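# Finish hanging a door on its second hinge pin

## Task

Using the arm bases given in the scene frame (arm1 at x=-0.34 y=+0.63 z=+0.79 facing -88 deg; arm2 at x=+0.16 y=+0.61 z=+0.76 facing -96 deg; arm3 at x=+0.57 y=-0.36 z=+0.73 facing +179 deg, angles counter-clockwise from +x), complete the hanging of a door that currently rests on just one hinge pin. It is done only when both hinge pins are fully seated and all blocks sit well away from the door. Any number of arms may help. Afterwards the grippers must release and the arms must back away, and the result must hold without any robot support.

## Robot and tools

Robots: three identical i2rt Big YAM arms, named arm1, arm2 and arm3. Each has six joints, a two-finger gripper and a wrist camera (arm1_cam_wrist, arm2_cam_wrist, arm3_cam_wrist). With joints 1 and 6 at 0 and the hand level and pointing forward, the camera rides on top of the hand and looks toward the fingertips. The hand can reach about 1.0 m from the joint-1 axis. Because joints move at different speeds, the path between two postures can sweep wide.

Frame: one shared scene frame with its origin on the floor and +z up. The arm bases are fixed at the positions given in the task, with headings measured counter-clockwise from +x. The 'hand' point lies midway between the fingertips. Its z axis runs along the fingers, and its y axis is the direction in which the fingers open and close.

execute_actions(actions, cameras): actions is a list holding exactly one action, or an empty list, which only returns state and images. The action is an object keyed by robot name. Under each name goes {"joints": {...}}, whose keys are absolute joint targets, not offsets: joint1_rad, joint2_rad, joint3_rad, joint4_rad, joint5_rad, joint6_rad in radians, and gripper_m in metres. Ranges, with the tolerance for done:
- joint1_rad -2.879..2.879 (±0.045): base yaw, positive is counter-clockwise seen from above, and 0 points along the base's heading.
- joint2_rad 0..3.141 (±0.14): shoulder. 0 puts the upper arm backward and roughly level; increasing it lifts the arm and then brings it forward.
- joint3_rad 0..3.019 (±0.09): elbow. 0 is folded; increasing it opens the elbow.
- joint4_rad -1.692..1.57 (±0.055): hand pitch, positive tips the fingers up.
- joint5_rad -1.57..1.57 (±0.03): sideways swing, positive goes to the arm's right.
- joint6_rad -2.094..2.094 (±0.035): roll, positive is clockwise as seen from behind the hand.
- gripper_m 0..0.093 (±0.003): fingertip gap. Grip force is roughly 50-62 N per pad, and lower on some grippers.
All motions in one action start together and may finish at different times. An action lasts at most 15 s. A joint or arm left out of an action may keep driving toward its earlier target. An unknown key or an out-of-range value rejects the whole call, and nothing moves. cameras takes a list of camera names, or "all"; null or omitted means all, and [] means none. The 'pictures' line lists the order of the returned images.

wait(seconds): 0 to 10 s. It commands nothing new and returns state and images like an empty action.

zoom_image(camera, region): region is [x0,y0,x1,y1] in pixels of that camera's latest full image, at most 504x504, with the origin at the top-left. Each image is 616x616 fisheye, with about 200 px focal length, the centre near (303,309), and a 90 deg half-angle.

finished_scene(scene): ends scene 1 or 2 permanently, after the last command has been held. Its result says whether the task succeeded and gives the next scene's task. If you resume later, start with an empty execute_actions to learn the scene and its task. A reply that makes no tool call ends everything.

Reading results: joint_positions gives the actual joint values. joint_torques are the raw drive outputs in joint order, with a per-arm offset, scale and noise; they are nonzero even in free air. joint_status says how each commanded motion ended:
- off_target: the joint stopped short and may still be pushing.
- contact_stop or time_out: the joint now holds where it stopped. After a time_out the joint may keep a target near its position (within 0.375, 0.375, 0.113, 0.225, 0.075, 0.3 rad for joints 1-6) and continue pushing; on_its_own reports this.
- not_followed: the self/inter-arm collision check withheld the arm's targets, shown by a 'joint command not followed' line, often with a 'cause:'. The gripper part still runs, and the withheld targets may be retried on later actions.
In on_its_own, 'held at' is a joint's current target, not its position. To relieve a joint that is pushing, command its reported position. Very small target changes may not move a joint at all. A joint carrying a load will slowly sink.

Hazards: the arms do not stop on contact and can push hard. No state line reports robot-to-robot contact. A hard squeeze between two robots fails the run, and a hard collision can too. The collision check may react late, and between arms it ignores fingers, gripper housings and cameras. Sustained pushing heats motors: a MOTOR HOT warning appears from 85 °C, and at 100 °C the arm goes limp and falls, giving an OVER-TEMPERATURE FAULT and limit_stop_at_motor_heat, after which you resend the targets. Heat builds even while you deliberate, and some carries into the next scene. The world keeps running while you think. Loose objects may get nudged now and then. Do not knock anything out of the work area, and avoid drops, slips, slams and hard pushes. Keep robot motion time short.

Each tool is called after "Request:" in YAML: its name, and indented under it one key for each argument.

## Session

Request:
execute_actions:
  actions: []

Scene clock: 0.00 s.
Joint torques (N m, as the arm reports them, + toward a larger angle): no reading
Motor temperatures (°C, as the motors report them): arm1=[26 23 35 25 27 26] | arm2=[25 28 35 25 26 27] | arm3=[23 29 35 26 25 26]
arm1.joint_positions: joint1_rad=-0.055 joint2_rad=+0.643 joint3_rad=+1.691 joint4_rad=-1.598 joint5_rad=+0.138 joint6_rad=+0.024 gripper_m=+0.094
arm1.joint_status: not commanded
arm1.hand: x=-0.3743 y=+0.4685 z=+1.4090 quat_wxyz=(-0.303, -0.654, -0.578, +0.383) (m; scene frame)
arm2.joint_positions: joint1_rad=+0.045 joint2_rad=+0.388 joint3_rad=+1.584 joint4_rad=-1.589 joint5_rad=+0.134 joint6_rad=-0.670 gripper_m=+0.095
arm2.joint_status: not commanded
arm2.hand: x=+0.1315 y=+0.5519 z=+1.3614 quat_wxyz=(-0.178, -0.419, -0.715, +0.530) (m; scene frame)
arm3.joint_positions: joint1_rad=-0.872 joint2_rad=+0.338 joint3_rad=+1.335 joint4_rad=-1.462 joint5_rad=-0.086 joint6_rad=-0.705 gripper_m=+0.094
arm3.joint_status: not commanded
arm3.hand: x=+0.4871 y=-0.2787 z=+1.2580 quat_wxyz=(-0.350, +0.849, -0.055, -0.393) (m; scene frame)
pictures: arm1_cam_wrist, arm2_cam_wrist, arm3_cam_wrist
Images, in order (width x height): arm1_cam_wrist 616x616, arm2_cam_wrist 616x616, arm3_cam_wrist 616x616.

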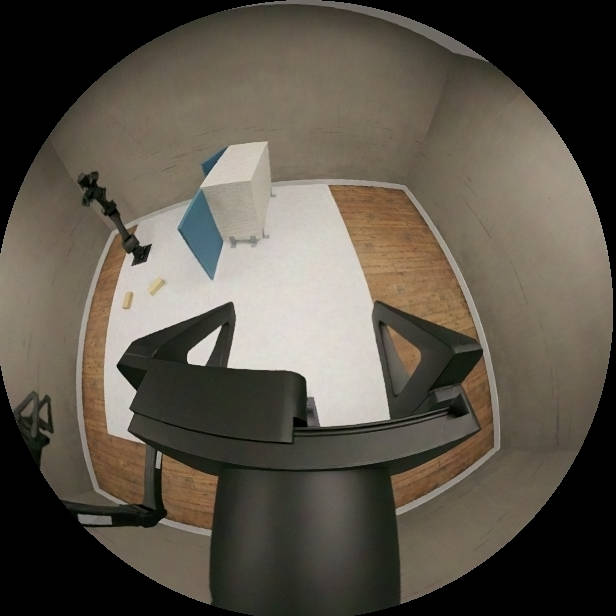

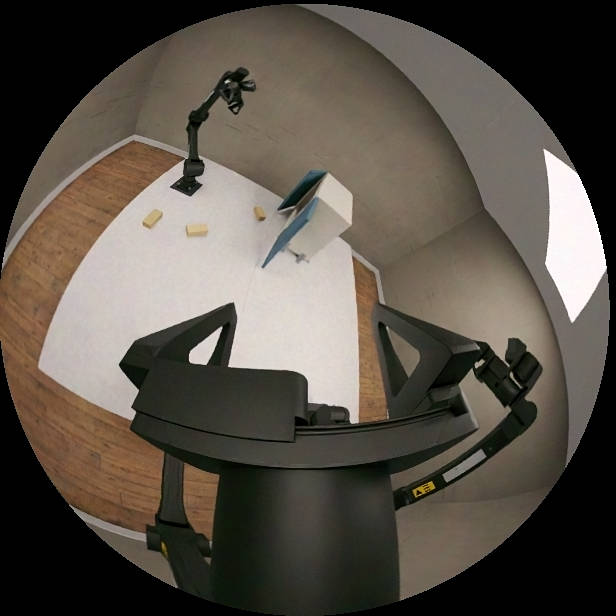

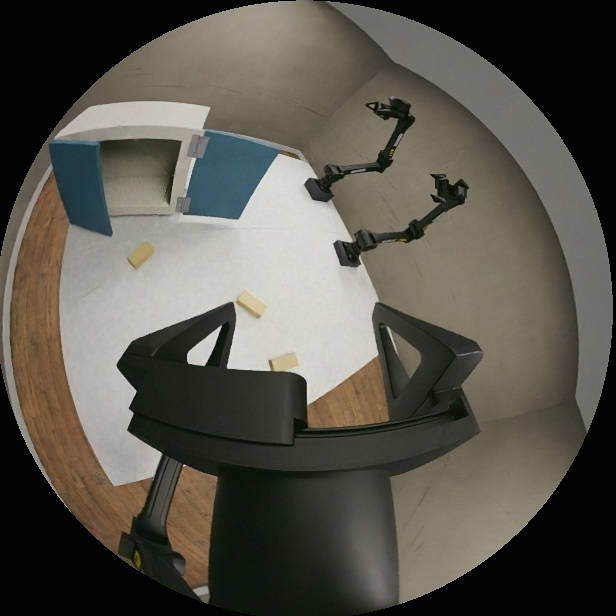

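Repeat the top-down view for arm3 (same as before).

Request:
execute_actions:
  actions:
    - {"arm3":{"joints":{"joint1_rad":-0.25,"joint2_rad":1.2,"joint3_rad":1.4,"joint4_rad":-1.5,"joint5_rad":0,"joint6_rad":0}}}
  cameras: ["arm3_cam_wrist"]

Request:
zoom_image:
  camera: "arm3_cam_wrist"
  region: [60, 0, 460, 310]

Scene clock: 5.03 s.
Joint torques (N m, as the arm reports them, + toward a larger angle): arm1=[-0.09  3.38  6.75  1.65 -0.09 -0.02] | arm2=[-0.6   6.78  6.74  2.06  0.05  0.17] | arm3=[ 0.59 -7.55 10.21  0.47 -0.09  0.09]
Motor temperatures (°C, as the motors report them): arm1=[26 23 35 25 27 26] | arm2=[25 28 36 25 26 27] | arm3=[23 30 37 26 25 26]
arm1.joint_positions: joint1_rad=-0.055 joint2_rad=+0.643 joint3_rad=+1.691 joint4_rad=-1.598 joint5_rad=+0.138 joint6_rad=+0.024 gripper_m=+0.094
arm1.joint_status: not commanded
arm1.hand: x=-0.3743 y=+0.4685 z=+1.4090 quat_wxyz=(-0.303, -0.654, -0.578, +0.383) (m; scene frame)
arm2.joint_positions: joint1_rad=+0.045 joint2_rad=+0.388 joint3_rad=+1.584 joint4_rad=-1.589 joint5_rad=+0.134 joint6_rad=-0.670 gripper_m=+0.095
arm2.joint_status: not commanded
arm2.hand: x=+0.1315 y=+0.5519 z=+1.3614 quat_wxyz=(-0.178, -0.419, -0.715, +0.530) (m; scene frame)
arm3.joint_positions: joint1_rad=-0.255 joint2_rad=+1.206 joint3_rad=+1.387 joint4_rad=-1.490 joint5_rad=-0.001 joint6_rad=-0.008 gripper_m=+0.094
arm3.joint_status: all done
arm3.hand: x=+0.1946 y=-0.2530 z=+1.0666 quat_wxyz=(-0.018, +0.983, -0.130, -0.129) (m; scene frame)
pictures: arm3_cam_wrist
Images, in order (width x height): arm3_cam_wrist 616x616.

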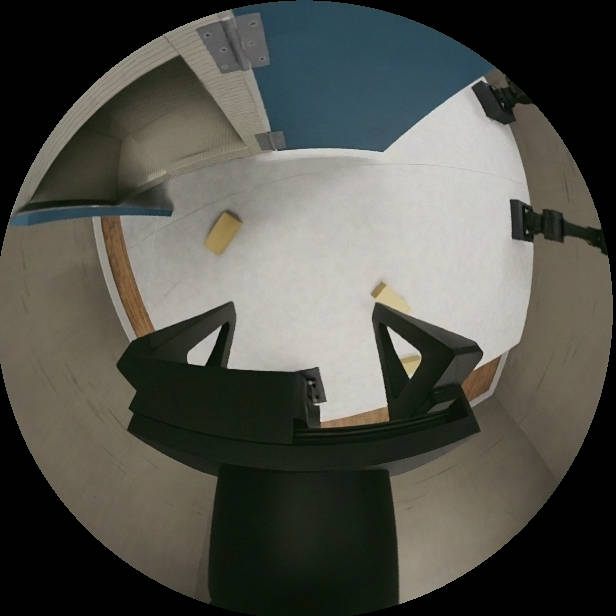

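Region (60, 0, 460, 310) of arm3_cam_wrist's 616x616 image, scaled by 1.260, with more detail than that image has; it fills the top 391 rows of this view, and the rest is white.

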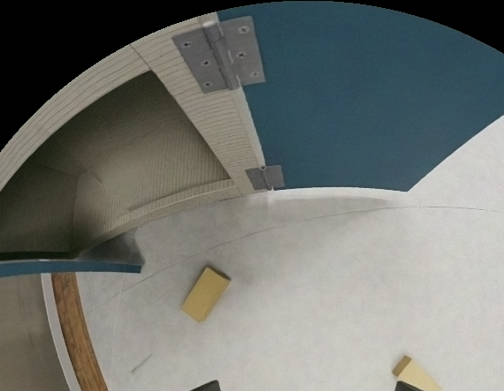

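Request:
zoom_image:
  camera: "arm3_cam_wrist"
  region: [190, 0, 310, 160]

Request:
execute_actions:
  actions:
    - {"arm3":{"joints":{"joint1_rad":0.6,"joint2_rad":1.55,"joint3_rad":1.08,"joint4_rad":-1.07,"gripper_m":0.04}}}
  cameras: ["arm3_cam_wrist"]

Region (190, 0, 310, 160) of arm3_cam_wrist's 616x616 image, scaled by 3.150, with more detail than that image has; it fills the left 378 columns of this view, and the rest is white.

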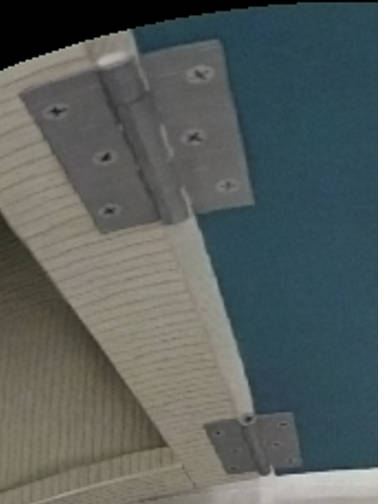

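Scene clock: 13.77 s.
Joint torques (N m, as the arm reports them, + toward a larger angle): arm1=[-0.18  3.75  6.8   1.62 -0.09 -0.01] | arm2=[-0.59  6.83  6.64  1.99  0.07  0.2 ] | arm3=[  0.55 -11.53   8.95   0.77  -0.11   0.09]
Motor temperatures (°C, as the motors report them): arm1=[26 23 36 25 27 26] | arm2=[25 28 36 25 26 27] | arm3=[23 30 39 26 25 26]
arm1.joint_positions: joint1_rad=-0.055 joint2_rad=+0.643 joint3_rad=+1.691 joint4_rad=-1.598 joint5_rad=+0.138 joint6_rad=+0.024 gripper_m=+0.094
arm1.joint_status: not commanded
arm1.hand: x=-0.3743 y=+0.4685 z=+1.4090 quat_wxyz=(-0.303, -0.654, -0.578, +0.383) (m; scene frame)
arm2.joint_positions: joint1_rad=+0.045 joint2_rad=+0.388 joint3_rad=+1.584 joint4_rad=-1.589 joint5_rad=+0.134 joint6_rad=-0.670 gripper_m=+0.095
arm2.joint_status: not commanded
arm2.hand: x=+0.1315 y=+0.5519 z=+1.3614 quat_wxyz=(-0.178, -0.419, -0.715, +0.530) (m; scene frame)
arm3.joint_positions: joint1_rad=+0.599 joint2_rad=+1.565 joint3_rad=+1.065 joint4_rad=-1.081 joint5_rad=+0.000 joint6_rad=-0.006 gripper_m=+0.040
arm3.joint_status: all done
arm3.hand: x=+0.2186 y=-0.5885 z=+0.8072 quat_wxyz=(-0.002, +0.957, +0.290, +0.005) (m; scene frame)
pictures: arm3_cam_wrist
Images, in order (width x height): arm3_cam_wrist 616x616.

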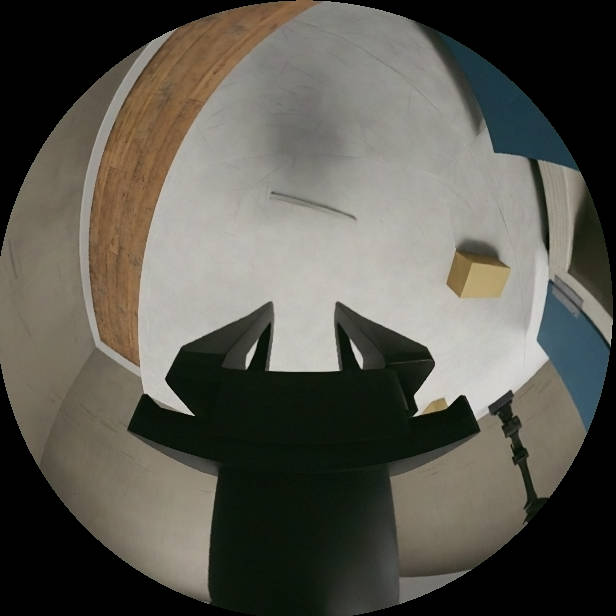

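Request:
zoom_image:
  camera: "arm3_cam_wrist"
  region: [255, 170, 375, 240]

Region (255, 170, 375, 240) of arm3_cam_wrist's 616x616 image, scaled by 4.200, with more detail than that image has; it fills the top 294 rows of this view, and the rest is white.

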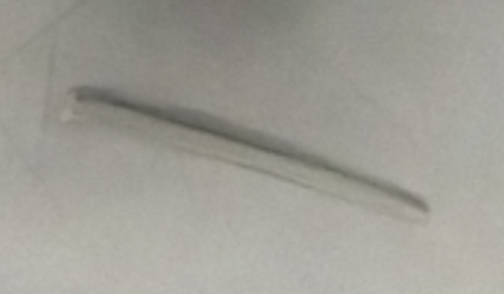

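Request:
execute_actions:
  actions:
    - {"arm3":{"joints":{"joint2_rad":1.76,"joint3_rad":1.245,"joint4_rad":-1.03,"joint6_rad":-1.31}}}
  cameras: ["arm3_cam_wrist"]

Scene clock: 26.67 s.
Joint torques (N m, as the arm reports them, + toward a larger angle): arm1=[-0.26  3.52  6.79  1.65 -0.09 -0.04] | arm2=[-0.41  6.73  6.72  1.89  0.08  0.18] | arm3=[  0.38 -13.16  10.38   0.62  -0.22  -0.02]
Motor temperatures (°C, as the motors report them): arm1=[26 23 37 25 27 26] | arm2=[25 28 36 25 26 27] | arm3=[23 31 40 26 25 26]
arm1.joint_positions: joint1_rad=-0.055 joint2_rad=+0.643 joint3_rad=+1.691 joint4_rad=-1.598 joint5_rad=+0.138 joint6_rad=+0.024 gripper_m=+0.094
arm1.joint_status: not commanded
arm1.hand: x=-0.3743 y=+0.4685 z=+1.4090 quat_wxyz=(-0.303, -0.654, -0.578, +0.383) (m; scene frame)
arm2.joint_positions: joint1_rad=+0.045 joint2_rad=+0.388 joint3_rad=+1.584 joint4_rad=-1.589 joint5_rad=+0.134 joint6_rad=-0.670 gripper_m=+0.095
arm2.joint_status: not commanded
arm2.hand: x=+0.1315 y=+0.5519 z=+1.3614 quat_wxyz=(-0.178, -0.419, -0.715, +0.530) (m; scene frame)
arm3.joint_positions: joint1_rad=+0.599 joint2_rad=+1.762 joint3_rad=+1.211 joint4_rad=-1.035 joint5_rad=+0.000 joint6_rad=-1.302 gripper_m=+0.040
arm3.joint_status: all done
arm3.hand: x=+0.1671 y=-0.6224 z=+0.7703 quat_wxyz=(+0.003, +0.588, +0.809, +0.007) (m; scene frame)
pictures: arm3_cam_wrist
Images, in order (width x height): arm3_cam_wrist 616x616.

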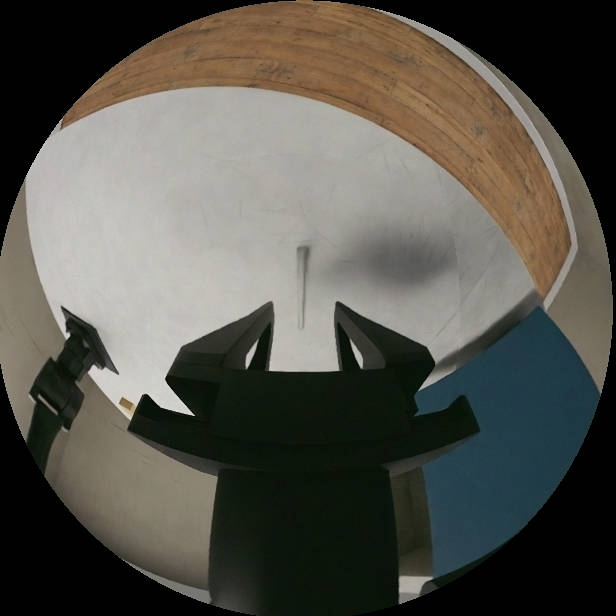

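Request:
execute_actions:
  actions: []

Scene clock: 50.93 s.
Joint torques (N m, as the arm reports them, + toward a larger angle): arm1=[-0.16  3.48  6.76  1.61 -0.09 -0.02] | arm2=[-0.47  6.57  6.76  1.89  0.06  0.17] | arm3=[ -0.02 -12.93  10.29   0.63  -0.2   -0.04]
Motor temperatures (°C, as the motors report them): arm1=[26 23 37 25 27 26] | arm2=[25 28 36 25 26 27] | arm3=[23 32 43 26 25 26]
arm1.joint_positions: joint1_rad=-0.055 joint2_rad=+0.643 joint3_rad=+1.691 joint4_rad=-1.598 joint5_rad=+0.138 joint6_rad=+0.024 gripper_m=+0.094
arm1.joint_status: not commanded
arm1.hand: x=-0.3743 y=+0.4685 z=+1.4090 quat_wxyz=(-0.303, -0.654, -0.578, +0.383) (m; scene frame)
arm2.joint_positions: joint1_rad=+0.045 joint2_rad=+0.388 joint3_rad=+1.584 joint4_rad=-1.589 joint5_rad=+0.134 joint6_rad=-0.670 gripper_m=+0.095
arm2.joint_status: not commanded
arm2.hand: x=+0.1315 y=+0.5519 z=+1.3614 quat_wxyz=(-0.178, -0.419, -0.715, +0.530) (m; scene frame)
arm3.joint_positions: joint1_rad=+0.599 joint2_rad=+1.762 joint3_rad=+1.211 joint4_rad=-1.035 joint5_rad=+0.000 joint6_rad=-1.302 gripper_m=+0.040
arm3.joint_status: all done
arm3.hand: x=+0.1671 y=-0.6224 z=+0.7703 quat_wxyz=(+0.003, +0.588, +0.809, +0.007) (m; scene frame)
pictures: arm1_cam_wrist, arm2_cam_wrist, arm3_cam_wrist
Images, in order (width x height): arm1_cam_wrist 616x616, arm2_cam_wrist 616x616, arm3_cam_wrist 616x616.

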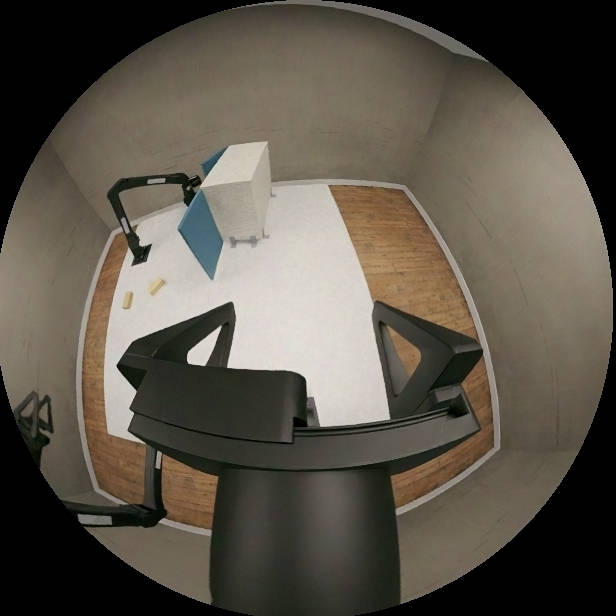

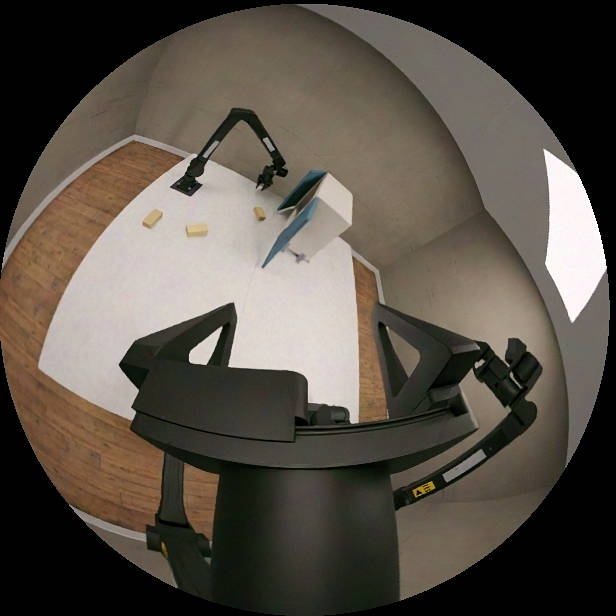

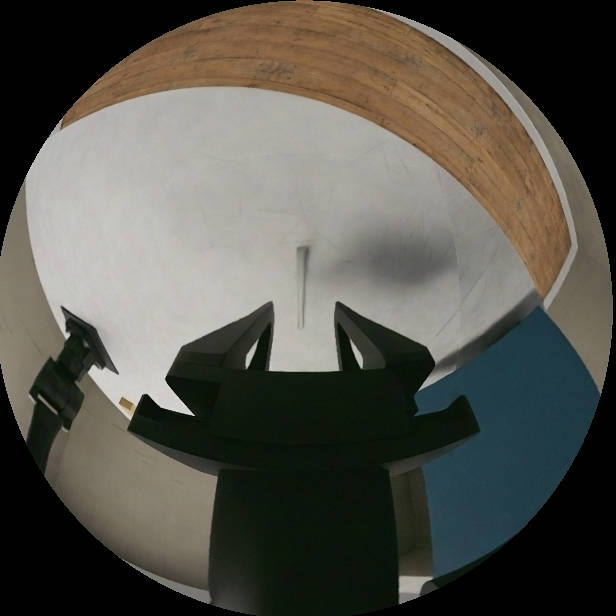

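Request:
execute_actions:
  actions:
    - {"arm3":{"joints":{"joint1_rad":0.64,"joint2_rad":1.81,"joint3_rad":1.235,"joint4_rad":-0.98}}}
  cameras: ["arm3_cam_wrist"]

Scene clock: 57.17 s.
Joint torques (N m, as the arm reports them, + toward a larger angle): arm1=[-0.11  3.64  6.79  1.66 -0.09 -0.02] | arm2=[-0.77  6.48  6.68  1.92  0.06  0.16] | arm3=[  0.46 -12.64   9.26   0.8   -0.25  -0.04]
Motor temperatures (°C, as the motors report them): arm1=[26 23 37 25 27 26] | arm2=[25 28 36 25 26 27] | arm3=[23 32 43 26 25 26]
arm1.joint_positions: joint1_rad=-0.055 joint2_rad=+0.643 joint3_rad=+1.691 joint4_rad=-1.598 joint5_rad=+0.138 joint6_rad=+0.024 gripper_m=+0.094
arm1.joint_status: not commanded
arm1.hand: x=-0.3743 y=+0.4685 z=+1.4090 quat_wxyz=(-0.303, -0.654, -0.578, +0.383) (m; scene frame)
arm2.joint_positions: joint1_rad=+0.045 joint2_rad=+0.388 joint3_rad=+1.584 joint4_rad=-1.589 joint5_rad=+0.134 joint6_rad=-0.670 gripper_m=+0.095
arm2.joint_status: not commanded
arm2.hand: x=+0.1315 y=+0.5519 z=+1.3614 quat_wxyz=(-0.178, -0.419, -0.715, +0.530) (m; scene frame)
arm3.joint_positions: joint1_rad=+0.633 joint2_rad=+1.799 joint3_rad=+1.211 joint4_rad=-0.992 joint5_rad=+0.000 joint6_rad=-1.303 gripper_m=+0.040
arm3.joint_status: all done
arm3.hand: x=+0.1707 y=-0.6401 z=+0.7528 quat_wxyz=(+0.002, +0.574, +0.819, +0.005) (m; scene frame)
pictures: arm3_cam_wrist
Images, in order (width x height): arm3_cam_wrist 616x616.

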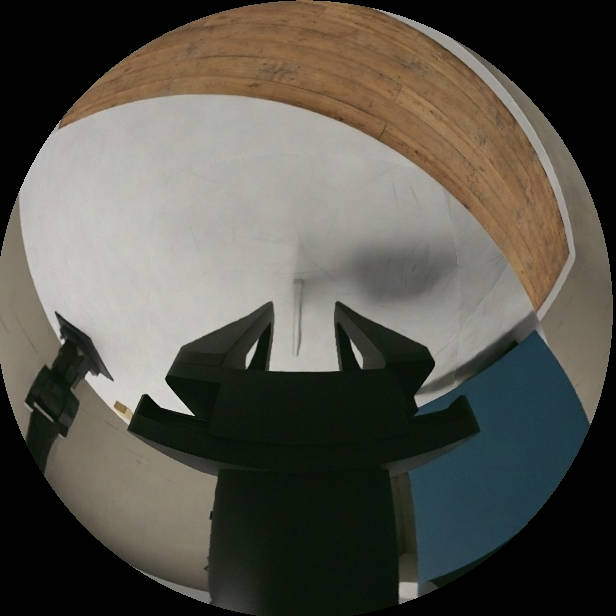

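Request:
execute_actions:
  actions:
    - {"arm3":{"joints":{"joint1_rad":0.585,"joint2_rad":1.825,"joint3_rad":1.235,"joint4_rad":-0.965}}}
  cameras: ["arm3_cam_wrist"]

Request:
execute_actions:
  actions:
    - {"arm3":{"joints":{"joint2_rad":1.855,"joint3_rad":1.225,"joint4_rad":-0.93}}}
  cameras: ["arm3_cam_wrist"]

Scene clock: 67.67 s.
Joint torques (N m, as the arm reports them, + toward a larger angle): arm1=[-0.17  3.64  6.83  1.61 -0.09 -0.02] | arm2=[-0.36  6.85  6.68  1.87  0.06  0.18] | arm3=[  0.07 -12.2    9.3    0.78  -0.17  -0.05]
Motor temperatures (°C, as the motors report them): arm1=[26 23 38 25 27 26] | arm2=[25 28 36 25 26 27] | arm3=[23 32 43 26 25 26]
arm1.joint_positions: joint1_rad=-0.055 joint2_rad=+0.643 joint3_rad=+1.691 joint4_rad=-1.598 joint5_rad=+0.138 joint6_rad=+0.024 gripper_m=+0.094
arm1.joint_status: not commanded
arm1.hand: x=-0.3743 y=+0.4685 z=+1.4090 quat_wxyz=(-0.303, -0.654, -0.578, +0.383) (m; scene frame)
arm2.joint_positions: joint1_rad=+0.045 joint2_rad=+0.388 joint3_rad=+1.584 joint4_rad=-1.589 joint5_rad=+0.134 joint6_rad=-0.670 gripper_m=+0.095
arm2.joint_status: not commanded
arm2.hand: x=+0.1315 y=+0.5519 z=+1.3614 quat_wxyz=(-0.178, -0.419, -0.715, +0.530) (m; scene frame)
arm3.joint_positions: joint1_rad=+0.590 joint2_rad=+1.807 joint3_rad=+1.211 joint4_rad=-0.977 joint5_rad=+0.000 joint6_rad=-1.303 gripper_m=+0.040
arm3.joint_status: all done
arm3.hand: x=+0.1567 y=-0.6243 z=+0.7490 quat_wxyz=(+0.000, +0.591, +0.807, +0.002) (m; scene frame)
pictures: arm3_cam_wrist
Images, in order (width x height): arm3_cam_wrist 616x616.

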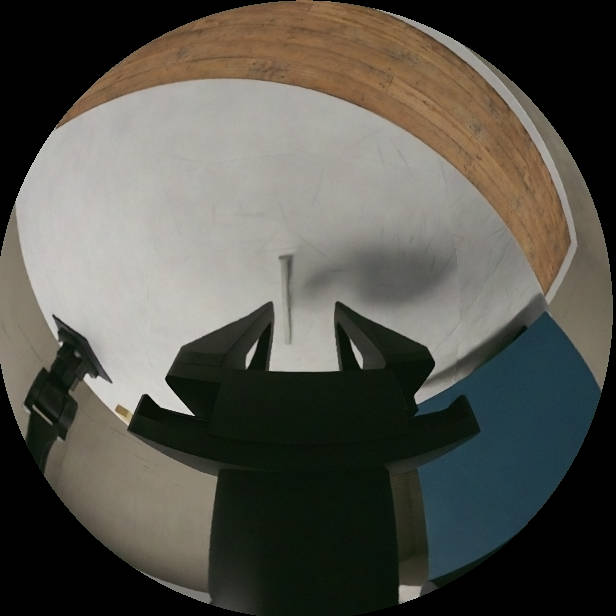

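Scene clock: 68.37 s.
Joint torques (N m, as the arm reports them, + toward a larger angle): arm1=[-0.23  3.6   6.78  1.61 -0.09 -0.02] | arm2=[-0.54  6.89  6.69  1.94  0.07  0.16] | arm3=[ -0.64 -12.88   8.14   0.97  -0.21  -0.01]
Motor temperatures (°C, as the motors report them): arm1=[26 23 38 25 27 26] | arm2=[25 28 36 25 26 27] | arm3=[23 32 43 26 25 26]
arm1.joint_positions: joint1_rad=-0.055 joint2_rad=+0.643 joint3_rad=+1.691 joint4_rad=-1.598 joint5_rad=+0.138 joint6_rad=+0.024 gripper_m=+0.094
arm1.joint_status: not commanded
arm1.hand: x=-0.3743 y=+0.4685 z=+1.4090 quat_wxyz=(-0.303, -0.654, -0.578, +0.383) (m; scene frame)
arm2.joint_positions: joint1_rad=+0.045 joint2_rad=+0.388 joint3_rad=+1.584 joint4_rad=-1.589 joint5_rad=+0.134 joint6_rad=-0.670 gripper_m=+0.095
arm2.joint_status: not commanded
arm2.hand: x=+0.1315 y=+0.5519 z=+1.3614 quat_wxyz=(-0.178, -0.419, -0.715, +0.530) (m; scene frame)
arm3.joint_positions: joint1_rad=+0.590 joint2_rad=+1.842 joint3_rad=+1.211 joint4_rad=-0.941 joint5_rad=+0.000 joint6_rad=-1.303 gripper_m=+0.040
arm3.joint_status: all done
arm3.hand: x=+0.1526 y=-0.6269 z=+0.7328 quat_wxyz=(+0.000, +0.591, +0.807, +0.001) (m; scene frame)
pictures: arm3_cam_wrist
Images, in order (width x height): arm3_cam_wrist 616x616.

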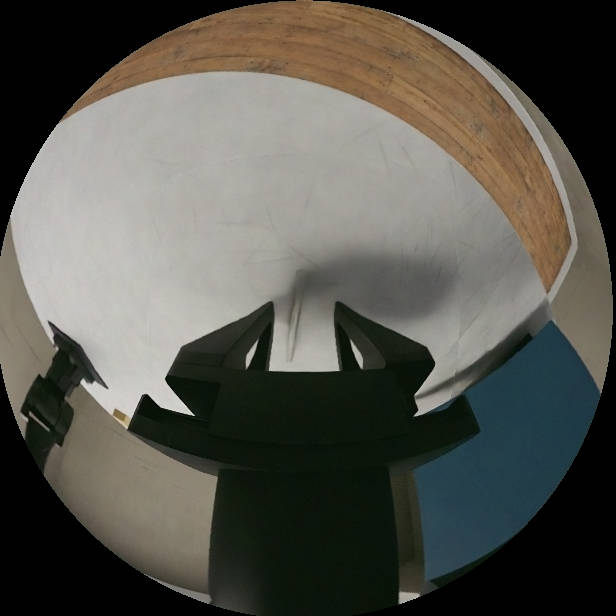

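Request:
execute_actions:
  actions:
    - {"arm3":{"joints":{"gripper_m":0}}}
  cameras: []

Request:
execute_actions:
  actions:
    - {"arm3":{"joints":{"joint2_rad":1.2}}}
  cameras: ["arm3_cam_wrist"]

Scene clock: 73.67 s.
Joint torques (N m, as the arm reports them, + toward a larger angle): arm1=[-0.27  3.66  6.79  1.62 -0.11 -0.03] | arm2=[-0.66  7.02  6.73  1.92  0.08  0.15] | arm3=[ -0.32 -12.54   8.35   0.72  -0.23  -0.04]
Motor temperatures (°C, as the motors report them): arm1=[26 23 38 25 27 26] | arm2=[25 28 36 25 26 27] | arm3=[23 32 42 26 25 26]
arm1.joint_positions: joint1_rad=-0.055 joint2_rad=+0.643 joint3_rad=+1.691 joint4_rad=-1.598 joint5_rad=+0.138 joint6_rad=+0.024 gripper_m=+0.094
arm1.joint_status: not commanded
arm1.hand: x=-0.3743 y=+0.4685 z=+1.4090 quat_wxyz=(-0.303, -0.654, -0.578, +0.383) (m; scene frame)
arm2.joint_positions: joint1_rad=+0.045 joint2_rad=+0.388 joint3_rad=+1.584 joint4_rad=-1.589 joint5_rad=+0.134 joint6_rad=-0.670 gripper_m=+0.095
arm2.joint_status: not commanded
arm2.hand: x=+0.1315 y=+0.5519 z=+1.3614 quat_wxyz=(-0.178, -0.419, -0.715, +0.530) (m; scene frame)
arm3.joint_positions: joint1_rad=+0.590 joint2_rad=+1.842 joint3_rad=+1.211 joint4_rad=-0.941 joint5_rad=+0.000 joint6_rad=-1.303 gripper_m=+0.002
arm3.joint_status: all done
arm3.hand: x=+0.1526 y=-0.6269 z=+0.7328 quat_wxyz=(+0.000, +0.591, +0.807, +0.001) (m; scene frame)
pictures: none
No camera images: the call's "cameras" was empty. Leave "cameras" out to get every camera's image.

Scene clock: 75.10 s.
Joint torques (N m, as the arm reports them, + toward a larger angle): arm1=[-0.23  3.63  6.76  1.63 -0.08 -0.02] | arm2=[-0.78  6.77  6.64  1.92  0.08  0.16] | arm3=[-0.52 -5.99 10.84  1.71 -0.19  0.02]
Motor temperatures (°C, as the motors report them): arm1=[26 23 38 25 27 26] | arm2=[25 28 36 25 26 27] | arm3=[23 32 42 26 25 26]
arm1.joint_positions: joint1_rad=-0.055 joint2_rad=+0.643 joint3_rad=+1.691 joint4_rad=-1.598 joint5_rad=+0.138 joint6_rad=+0.024 gripper_m=+0.094
arm1.joint_status: not commanded
arm1.hand: x=-0.3743 y=+0.4685 z=+1.4090 quat_wxyz=(-0.303, -0.654, -0.578, +0.383) (m; scene frame)
arm2.joint_positions: joint1_rad=+0.045 joint2_rad=+0.388 joint3_rad=+1.584 joint4_rad=-1.589 joint5_rad=+0.134 joint6_rad=-0.670 gripper_m=+0.095
arm2.joint_status: not commanded
arm2.hand: x=+0.1315 y=+0.5519 z=+1.3614 quat_wxyz=(-0.178, -0.419, -0.715, +0.530) (m; scene frame)
arm3.joint_positions: joint1_rad=+0.590 joint2_rad=+1.189 joint3_rad=+1.211 joint4_rad=-0.940 joint5_rad=+0.000 joint6_rad=-1.303 gripper_m=+0.002
arm3.joint_status: all done
arm3.hand: x=+0.1709 y=-0.6153 z=+1.0470 quat_wxyz=(-0.114, +0.559, +0.764, -0.299) (m; scene frame)
pictures: arm3_cam_wrist
Images, in order (width x height): arm3_cam_wrist 616x616.

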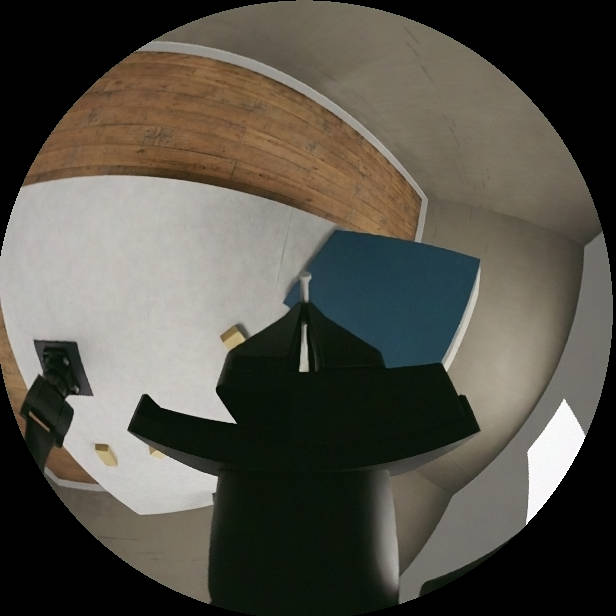

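Request:
execute_actions:
  actions:
    - {"arm3":{"joints":{"joint1_rad":-0.25,"joint2_rad":0.83,"joint3_rad":0.36,"joint4_rad":0.49,"joint6_rad":0}},"arm2":{"joints":{"joint1_rad":-0.17,"joint2_rad":0.7,"joint3_rad":0.5,"joint4_rad":0.3,"joint5_rad":0,"joint6_rad":0,"gripper_m":0.093}}}
  cameras: []

Request:
execute_actions:
  actions:
    - {"arm3":{"joints":{"joint1_rad":-0.185,"joint2_rad":1.58,"joint3_rad":0.69,"joint4_rad":0.92}},"arm2":{"joints":{"joint2_rad":1.29,"joint3_rad":0.51,"joint4_rad":0.81}}}

Scene clock: 83.33 s.
Joint torques (N m, as the arm reports them, + toward a larger angle): arm1=[-0.24  3.61  6.77  1.6  -0.09 -0.02] | arm2=[-1.4  -3.09 11.7   2.88 -0.15  0.22] | arm3=[-0.35 -2.16  9.49  2.56 -0.15  0.13]
Motor temperatures (°C, as the motors report them): arm1=[26 23 38 25 27 26] | arm2=[25 28 37 25 26 27] | arm3=[23 31 43 26 25 26]
arm1.joint_positions: joint1_rad=-0.055 joint2_rad=+0.643 joint3_rad=+1.691 joint4_rad=-1.598 joint5_rad=+0.138 joint6_rad=+0.024 gripper_m=+0.094
arm1.joint_status: not commanded
arm1.hand: x=-0.3743 y=+0.4685 z=+1.4090 quat_wxyz=(-0.303, -0.654, -0.578, +0.383) (m; scene frame)
arm2.joint_positions: joint1_rad=-0.163 joint2_rad=+0.707 joint3_rad=+0.498 joint4_rad=+0.272 joint5_rad=+0.004 joint6_rad=-0.009 gripper_m=+0.093
arm2.joint_status: all done
arm2.hand: x=+0.0526 y=+0.2291 z=+1.1283 quat_wxyz=(-0.440, -0.545, -0.412, +0.583) (m; scene frame)
arm3.joint_positions: joint1_rad=-0.241 joint2_rad=+0.830 joint3_rad=+0.359 joint4_rad=+0.468 joint5_rad=+0.000 joint6_rad=-0.008 gripper_m=+0.002
arm3.joint_status: all done
arm3.hand: x=+0.1805 y=-0.2548 z=+1.0086 quat_wxyz=(-0.094, +0.703, -0.088, -0.700) (m; scene frame)
pictures: none
No camera images: the call's "cameras" was empty. Leave "cameras" out to get every camera's image.

Scene clock: 84.83 s.
Joint torques (N m, as the arm reports them, + toward a larger angle): arm1=[-0.33  3.65  6.78  1.62 -0.09 -0.03] | arm2=[-1.44 -6.5   9.84  2.89 -0.14  0.22] | arm3=[  0.86 -10.34   8.6    2.55  -0.13   0.11]
Motor temperatures (°C, as the motors report them): arm1=[26 23 38 25 27 26] | arm2=[25 28 37 25 26 27] | arm3=[23 31 43 26 25 26]
arm1.joint_positions: joint1_rad=-0.055 joint2_rad=+0.643 joint3_rad=+1.691 joint4_rad=-1.598 joint5_rad=+0.138 joint6_rad=+0.024 gripper_m=+0.094
arm1.joint_status: not commanded
arm1.hand: x=-0.3743 y=+0.4685 z=+1.4090 quat_wxyz=(-0.303, -0.654, -0.578, +0.383) (m; scene frame)
arm2.joint_positions: joint1_rad=-0.163 joint2_rad=+1.285 joint3_rad=+0.498 joint4_rad=+0.782 joint5_rad=+0.004 joint6_rad=-0.009 gripper_m=+0.093
arm2.joint_status: all done
arm2.hand: x=+0.0270 y=+0.1334 z=+1.0055 quat_wxyz=(-0.426, -0.564, -0.427, +0.564) (m; scene frame)
arm3.joint_positions: joint1_rad=-0.195 joint2_rad=+1.586 joint3_rad=+0.672 joint4_rad=+0.899 joint5_rad=+0.000 joint6_rad=-0.008 gripper_m=+0.002
arm3.joint_status: all done
arm3.hand: x=+0.0082 y=-0.2368 z=+0.9286 quat_wxyz=(-0.077, +0.709, -0.072, -0.697) (m; scene frame)
pictures: arm1_cam_wrist, arm2_cam_wrist, arm3_cam_wrist
Images, in order (width x height): arm1_cam_wrist 616x616, arm2_cam_wrist 616x616, arm3_cam_wrist 616x616.

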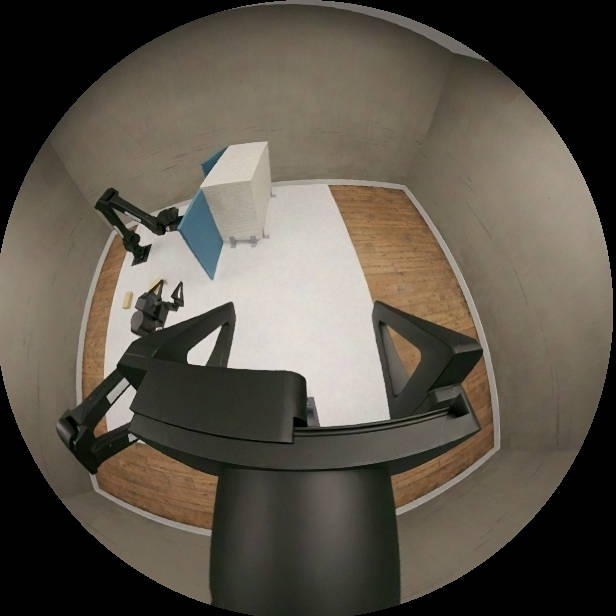

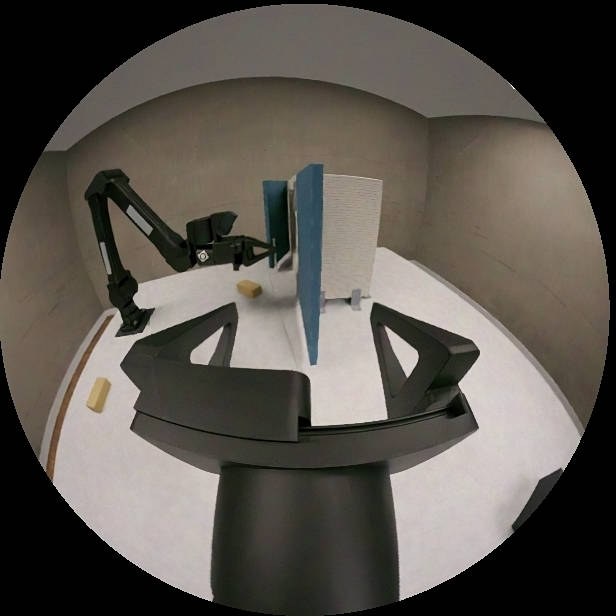

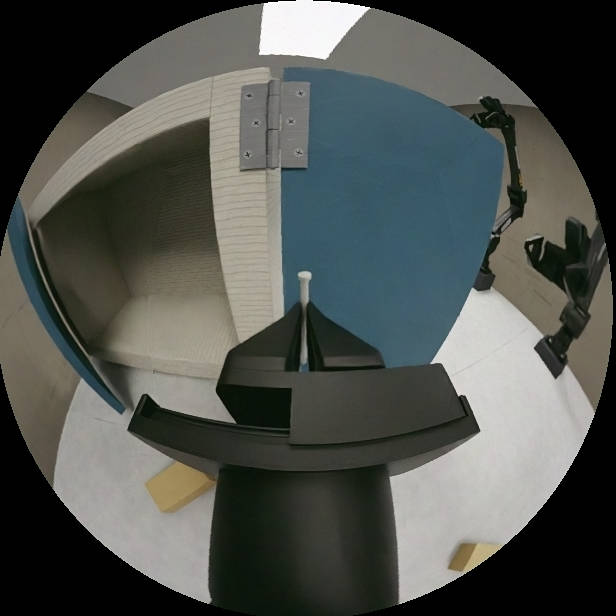

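Request:
execute_actions:
  actions:
    - {"arm3":{"joints":{"joint1_rad":-0.13}}}
  cameras: ["arm3_cam_wrist"]

Scene clock: 89.10 s.
Joint torques (N m, as the arm reports them, + toward a larger angle): arm1=[-0.29  3.61  6.78  1.63 -0.09 -0.02] | arm2=[-0.94 -6.51  9.9   2.87 -0.14  0.23] | arm3=[ 0.67 -9.97  8.39  2.51 -0.14  0.12]
Motor temperatures (°C, as the motors report them): arm1=[26 23 38 25 27 26] | arm2=[25 28 37 25 26 27] | arm3=[23 31 43 27 25 26]
arm1.joint_positions: joint1_rad=-0.055 joint2_rad=+0.643 joint3_rad=+1.691 joint4_rad=-1.598 joint5_rad=+0.138 joint6_rad=+0.024 gripper_m=+0.094
arm1.joint_status: not commanded
arm1.hand: x=-0.3743 y=+0.4685 z=+1.4090 quat_wxyz=(-0.303, -0.654, -0.578, +0.383) (m; scene frame)
arm2.joint_positions: joint1_rad=-0.163 joint2_rad=+1.285 joint3_rad=+0.498 joint4_rad=+0.782 joint5_rad=+0.004 joint6_rad=-0.009 gripper_m=+0.093
arm2.joint_status: not commanded
arm2.hand: x=+0.0270 y=+0.1334 z=+1.0055 quat_wxyz=(-0.426, -0.564, -0.427, +0.564) (m; scene frame)
arm3.joint_positions: joint1_rad=-0.134 joint2_rad=+1.586 joint3_rad=+0.672 joint4_rad=+0.899 joint5_rad=+0.000 joint6_rad=-0.007 gripper_m=+0.002
arm3.joint_status: all done
arm3.hand: x=+0.0018 y=-0.2713 z=+0.9286 quat_wxyz=(-0.055, +0.711, -0.050, -0.699) (m; scene frame)
pictures: arm3_cam_wrist
Images, in order (width x height): arm3_cam_wrist 616x616.

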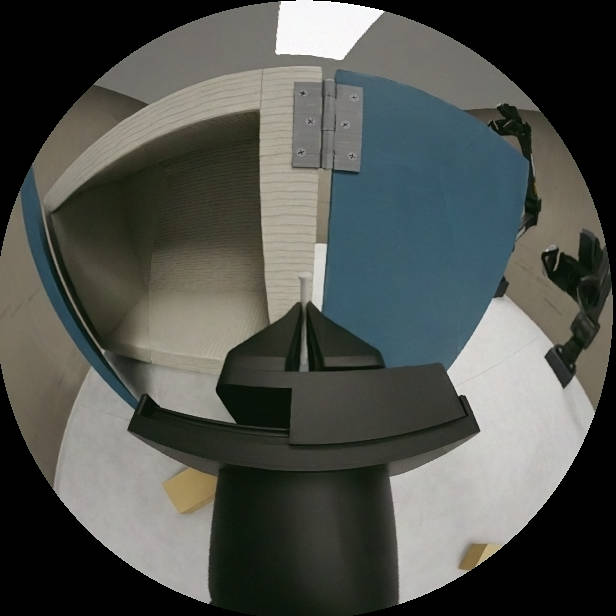

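Request:
execute_actions:
  actions:
    - {"arm3":{"joints":{"joint1_rad":-0.17}},"arm2":{"joints":{"joint2_rad":1.59,"joint3_rad":0.86,"joint4_rad":0.77}}}
  cameras: ["arm3_cam_wrist","arm2_cam_wrist"]

Scene clock: 97.20 s.
Joint torques (N m, as the arm reports them, + toward a larger angle): arm1=[-0.25  3.67  6.77  1.62 -0.09 -0.03] | arm2=[ -1.1  -11.46  12.5    1.29  -0.12   0.19] | arm3=[ -0.77 -10.17   8.44   2.53  -0.14   0.08]
Motor temperatures (°C, as the motors report them): arm1=[26 23 37 25 27 26] | arm2=[25 28 38 25 26 27] | arm3=[23 32 42 27 25 26]
arm1.joint_positions: joint1_rad=-0.055 joint2_rad=+0.643 joint3_rad=+1.691 joint4_rad=-1.598 joint5_rad=+0.138 joint6_rad=+0.024 gripper_m=+0.094
arm1.joint_status: not commanded
arm1.hand: x=-0.3743 y=+0.4685 z=+1.4090 quat_wxyz=(-0.303, -0.654, -0.578, +0.383) (m; scene frame)
arm2.joint_positions: joint1_rad=-0.163 joint2_rad=+1.582 joint3_rad=+0.819 joint4_rad=+0.782 joint5_rad=+0.004 joint6_rad=-0.009 gripper_m=+0.093
arm2.joint_status: all done
arm2.hand: x=-0.0054 y=+0.0177 z=+1.0141 quat_wxyz=(-0.431, -0.558, -0.422, +0.570) (m; scene frame)
arm3.joint_positions: joint1_rad=-0.160 joint2_rad=+1.586 joint3_rad=+0.672 joint4_rad=+0.899 joint5_rad=+0.000 joint6_rad=-0.007 gripper_m=+0.002
arm3.joint_status: all done
arm3.hand: x=+0.0043 y=-0.2564 z=+0.9286 quat_wxyz=(-0.065, +0.710, -0.060, -0.699) (m; scene frame)
pictures: arm2_cam_wrist, arm3_cam_wrist
Images, in order (width x height): arm2_cam_wrist 616x616, arm3_cam_wrist 616x616.

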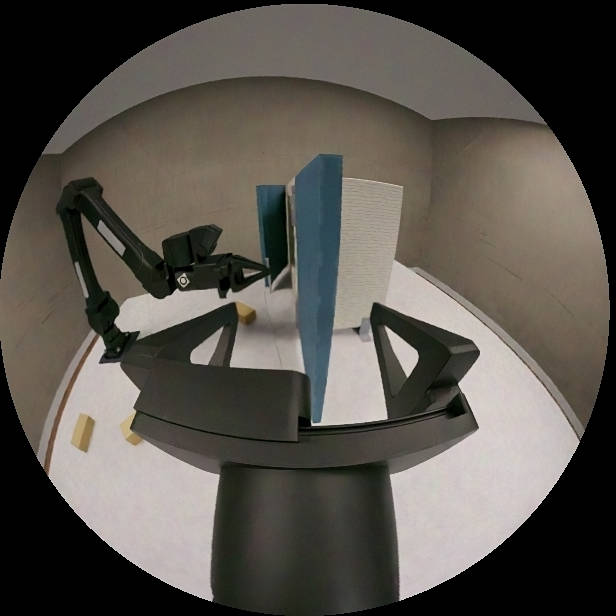

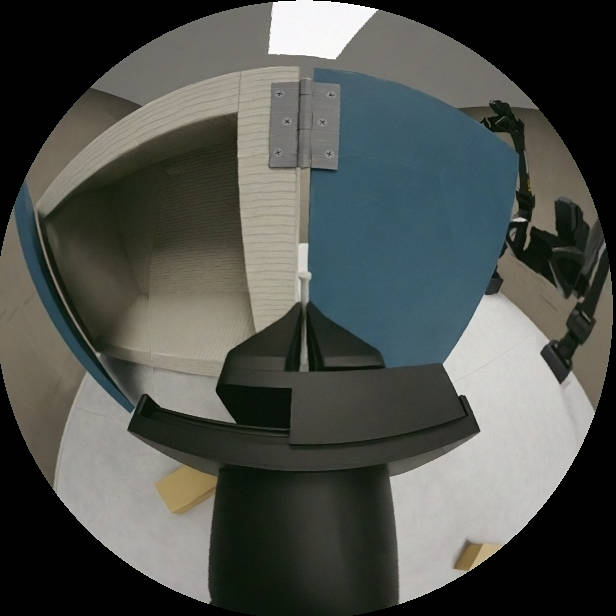

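Request:
execute_actions:
  actions:
    - {"arm3":{"joints":{"joint2_rad":1.67,"joint3_rad":0.84,"joint4_rad":0.865}},"arm2":{"joints":{"joint2_rad":1.67,"joint3_rad":0.96,"joint4_rad":0.75}}}

Request:
zoom_image:
  camera: "arm3_cam_wrist"
  region: [200,200,400,400]

Scene clock: 102.13 s.
Joint torques (N m, as the arm reports them, + toward a larger angle): arm1=[-0.18  3.61  6.8   1.65 -0.09 -0.03] | arm2=[ -0.97 -12.12  12.64   0.93  -0.13   0.2 ] | arm3=[ -0.57 -10.76  10.45   1.56  -0.15   0.11]
Motor temperatures (°C, as the motors report them): arm1=[26 23 37 25 27 26] | arm2=[25 29 39 25 26 27] | arm3=[23 32 42 27 25 26]
arm1.joint_positions: joint1_rad=-0.055 joint2_rad=+0.643 joint3_rad=+1.691 joint4_rad=-1.598 joint5_rad=+0.138 joint6_rad=+0.024 gripper_m=+0.094
arm1.joint_status: not commanded
arm1.hand: x=-0.3743 y=+0.4685 z=+1.4090 quat_wxyz=(-0.303, -0.654, -0.578, +0.383) (m; scene frame)
arm2.joint_positions: joint1_rad=-0.163 joint2_rad=+1.658 joint3_rad=+0.917 joint4_rad=+0.770 joint5_rad=+0.004 joint6_rad=-0.009 gripper_m=+0.093
arm2.joint_status: all done
arm2.hand: x=-0.0146 y=-0.0153 z=+1.0164 quat_wxyz=(-0.433, -0.555, -0.419, +0.573) (m; scene frame)
arm3.joint_positions: joint1_rad=-0.160 joint2_rad=+1.667 joint3_rad=+0.803 joint4_rad=+0.873 joint5_rad=+0.000 joint6_rad=-0.007 gripper_m=+0.002
arm3.joint_status: all done
arm3.hand: x=-0.0404 y=-0.2484 z=+0.9395 quat_wxyz=(-0.065, +0.701, -0.059, -0.707) (m; scene frame)
pictures: arm1_cam_wrist, arm2_cam_wrist, arm3_cam_wrist
Images, in order (width x height): arm1_cam_wrist 616x616, arm2_cam_wrist 616x616, arm3_cam_wrist 616x616.

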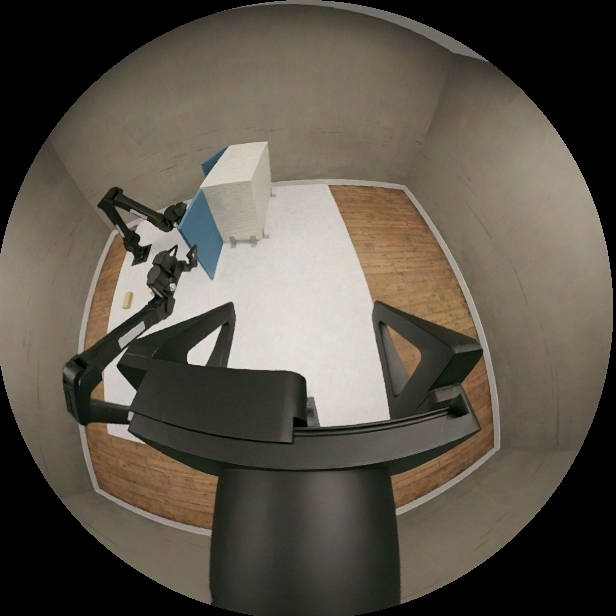

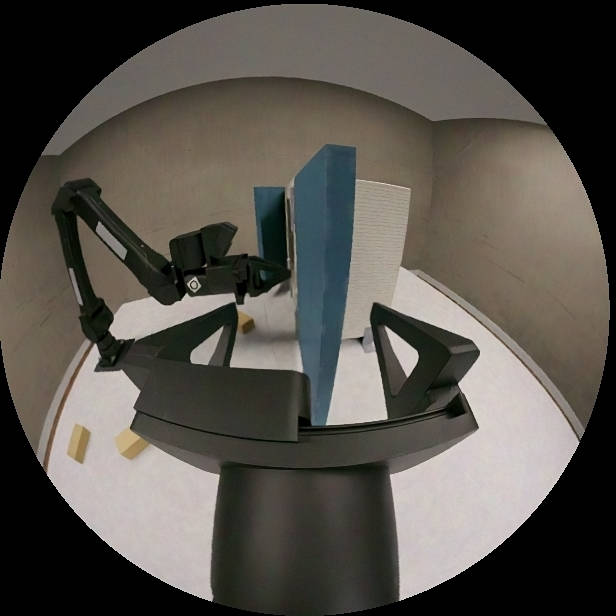

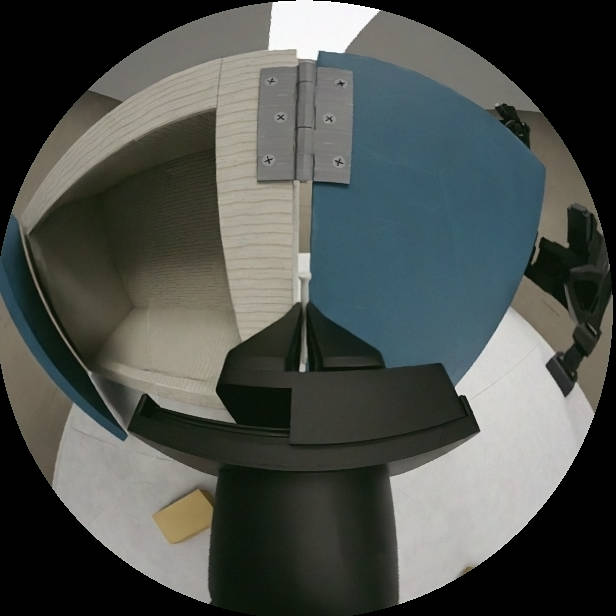

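Region (200, 200, 400, 400) of arm3_cam_wrist's 616x616 image, scaled by 2.520, with more detail than that image has.

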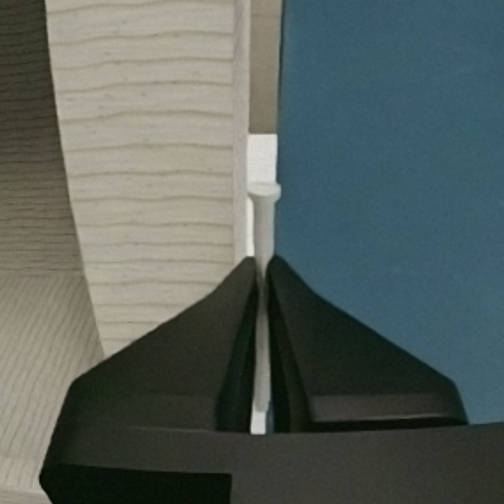

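Request:
execute_actions:
  actions:
    - {"arm3":{"joints":{"joint2_rad":1.755,"joint3_rad":0.77,"joint4_rad":1.02}},"arm2":{"joints":{"gripper_m":0}}}
  cameras: ["arm3_cam_wrist","arm2_cam_wrist"]

Request:
zoom_image:
  camera: "arm3_cam_wrist"
  region: [200,200,400,400]

Scene clock: 111.80 s.
Joint torques (N m, as the arm reports them, + toward a larger angle): arm1=[-0.2   3.6   6.8   1.66 -0.09 -0.02] | arm2=[ -0.96 -12.04  12.73   1.05   0.04   0.2 ] | arm3=[ -0.34 -11.26   6.72   2.56  -0.16   0.09]
Motor temperatures (°C, as the motors report them): arm1=[26 23 37 25 27 26] | arm2=[25 29 40 25 26 27] | arm3=[23 32 43 27 25 26]
arm1.joint_positions: joint1_rad=-0.055 joint2_rad=+0.643 joint3_rad=+1.691 joint4_rad=-1.598 joint5_rad=+0.138 joint6_rad=+0.024 gripper_m=+0.094
arm1.joint_status: not commanded
arm1.hand: x=-0.3743 y=+0.4685 z=+1.4090 quat_wxyz=(-0.303, -0.654, -0.578, +0.383) (m; scene frame)
arm2.joint_positions: joint1_rad=-0.164 joint2_rad=+1.658 joint3_rad=+0.918 joint4_rad=+0.769 joint5_rad=-0.001 joint6_rad=-0.008 gripper_m=+0.014
arm2.joint_status: gripper_m off_target (ended at +0.014, target +0.000)
arm2.hand: x=-0.0148 y=-0.0155 z=+1.0164 quat_wxyz=(-0.434, -0.554, -0.420, +0.572) (m; scene frame)
arm3.joint_positions: joint1_rad=-0.160 joint2_rad=+1.755 joint3_rad=+0.767 joint4_rad=+0.998 joint5_rad=+0.000 joint6_rad=-0.007 gripper_m=+0.002
arm3.joint_status: all done
arm3.hand: x=-0.0346 y=-0.2494 z=+0.9003 quat_wxyz=(-0.065, +0.701, -0.059, -0.707) (m; scene frame)
pictures: arm2_cam_wrist, arm3_cam_wrist
Images, in order (width x height): arm2_cam_wrist 616x616, arm3_cam_wrist 616x616.

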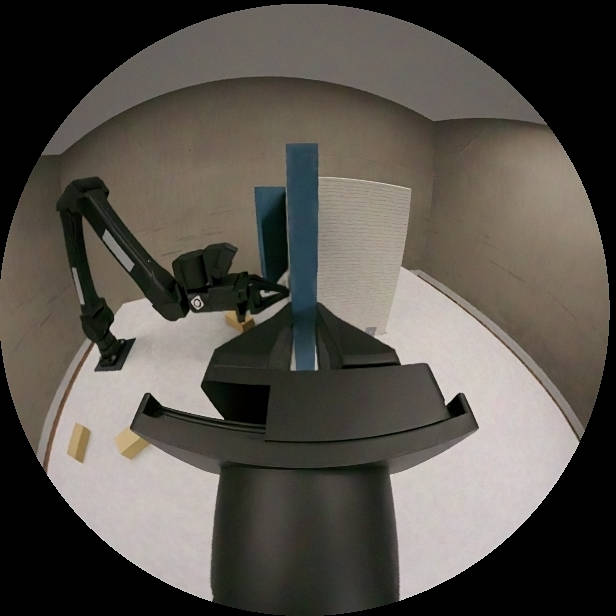

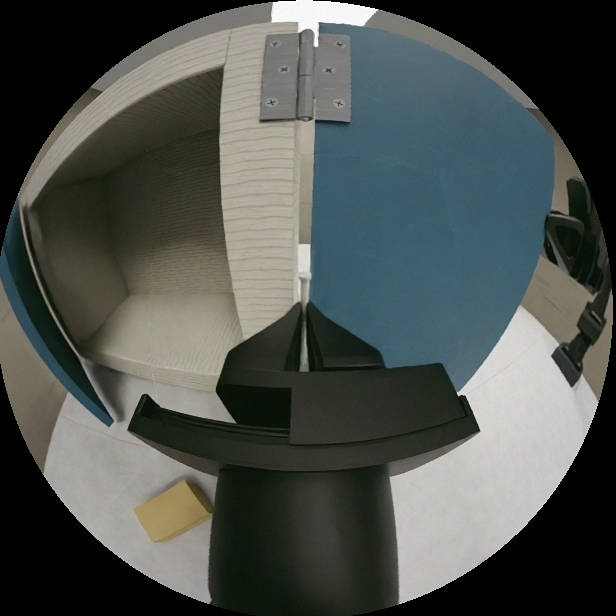

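Region (200, 200, 400, 400) of arm3_cam_wrist's 616x616 image, scaled by 2.520, with more detail than that image has.

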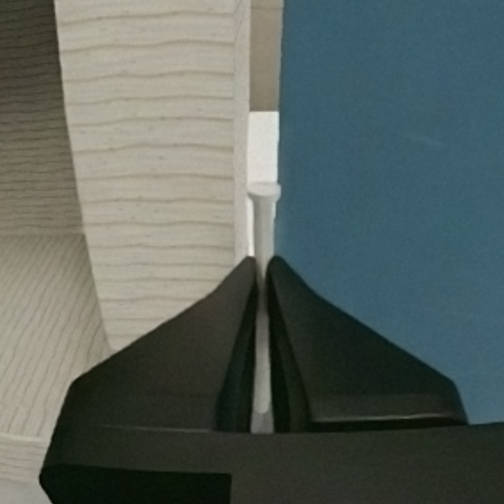

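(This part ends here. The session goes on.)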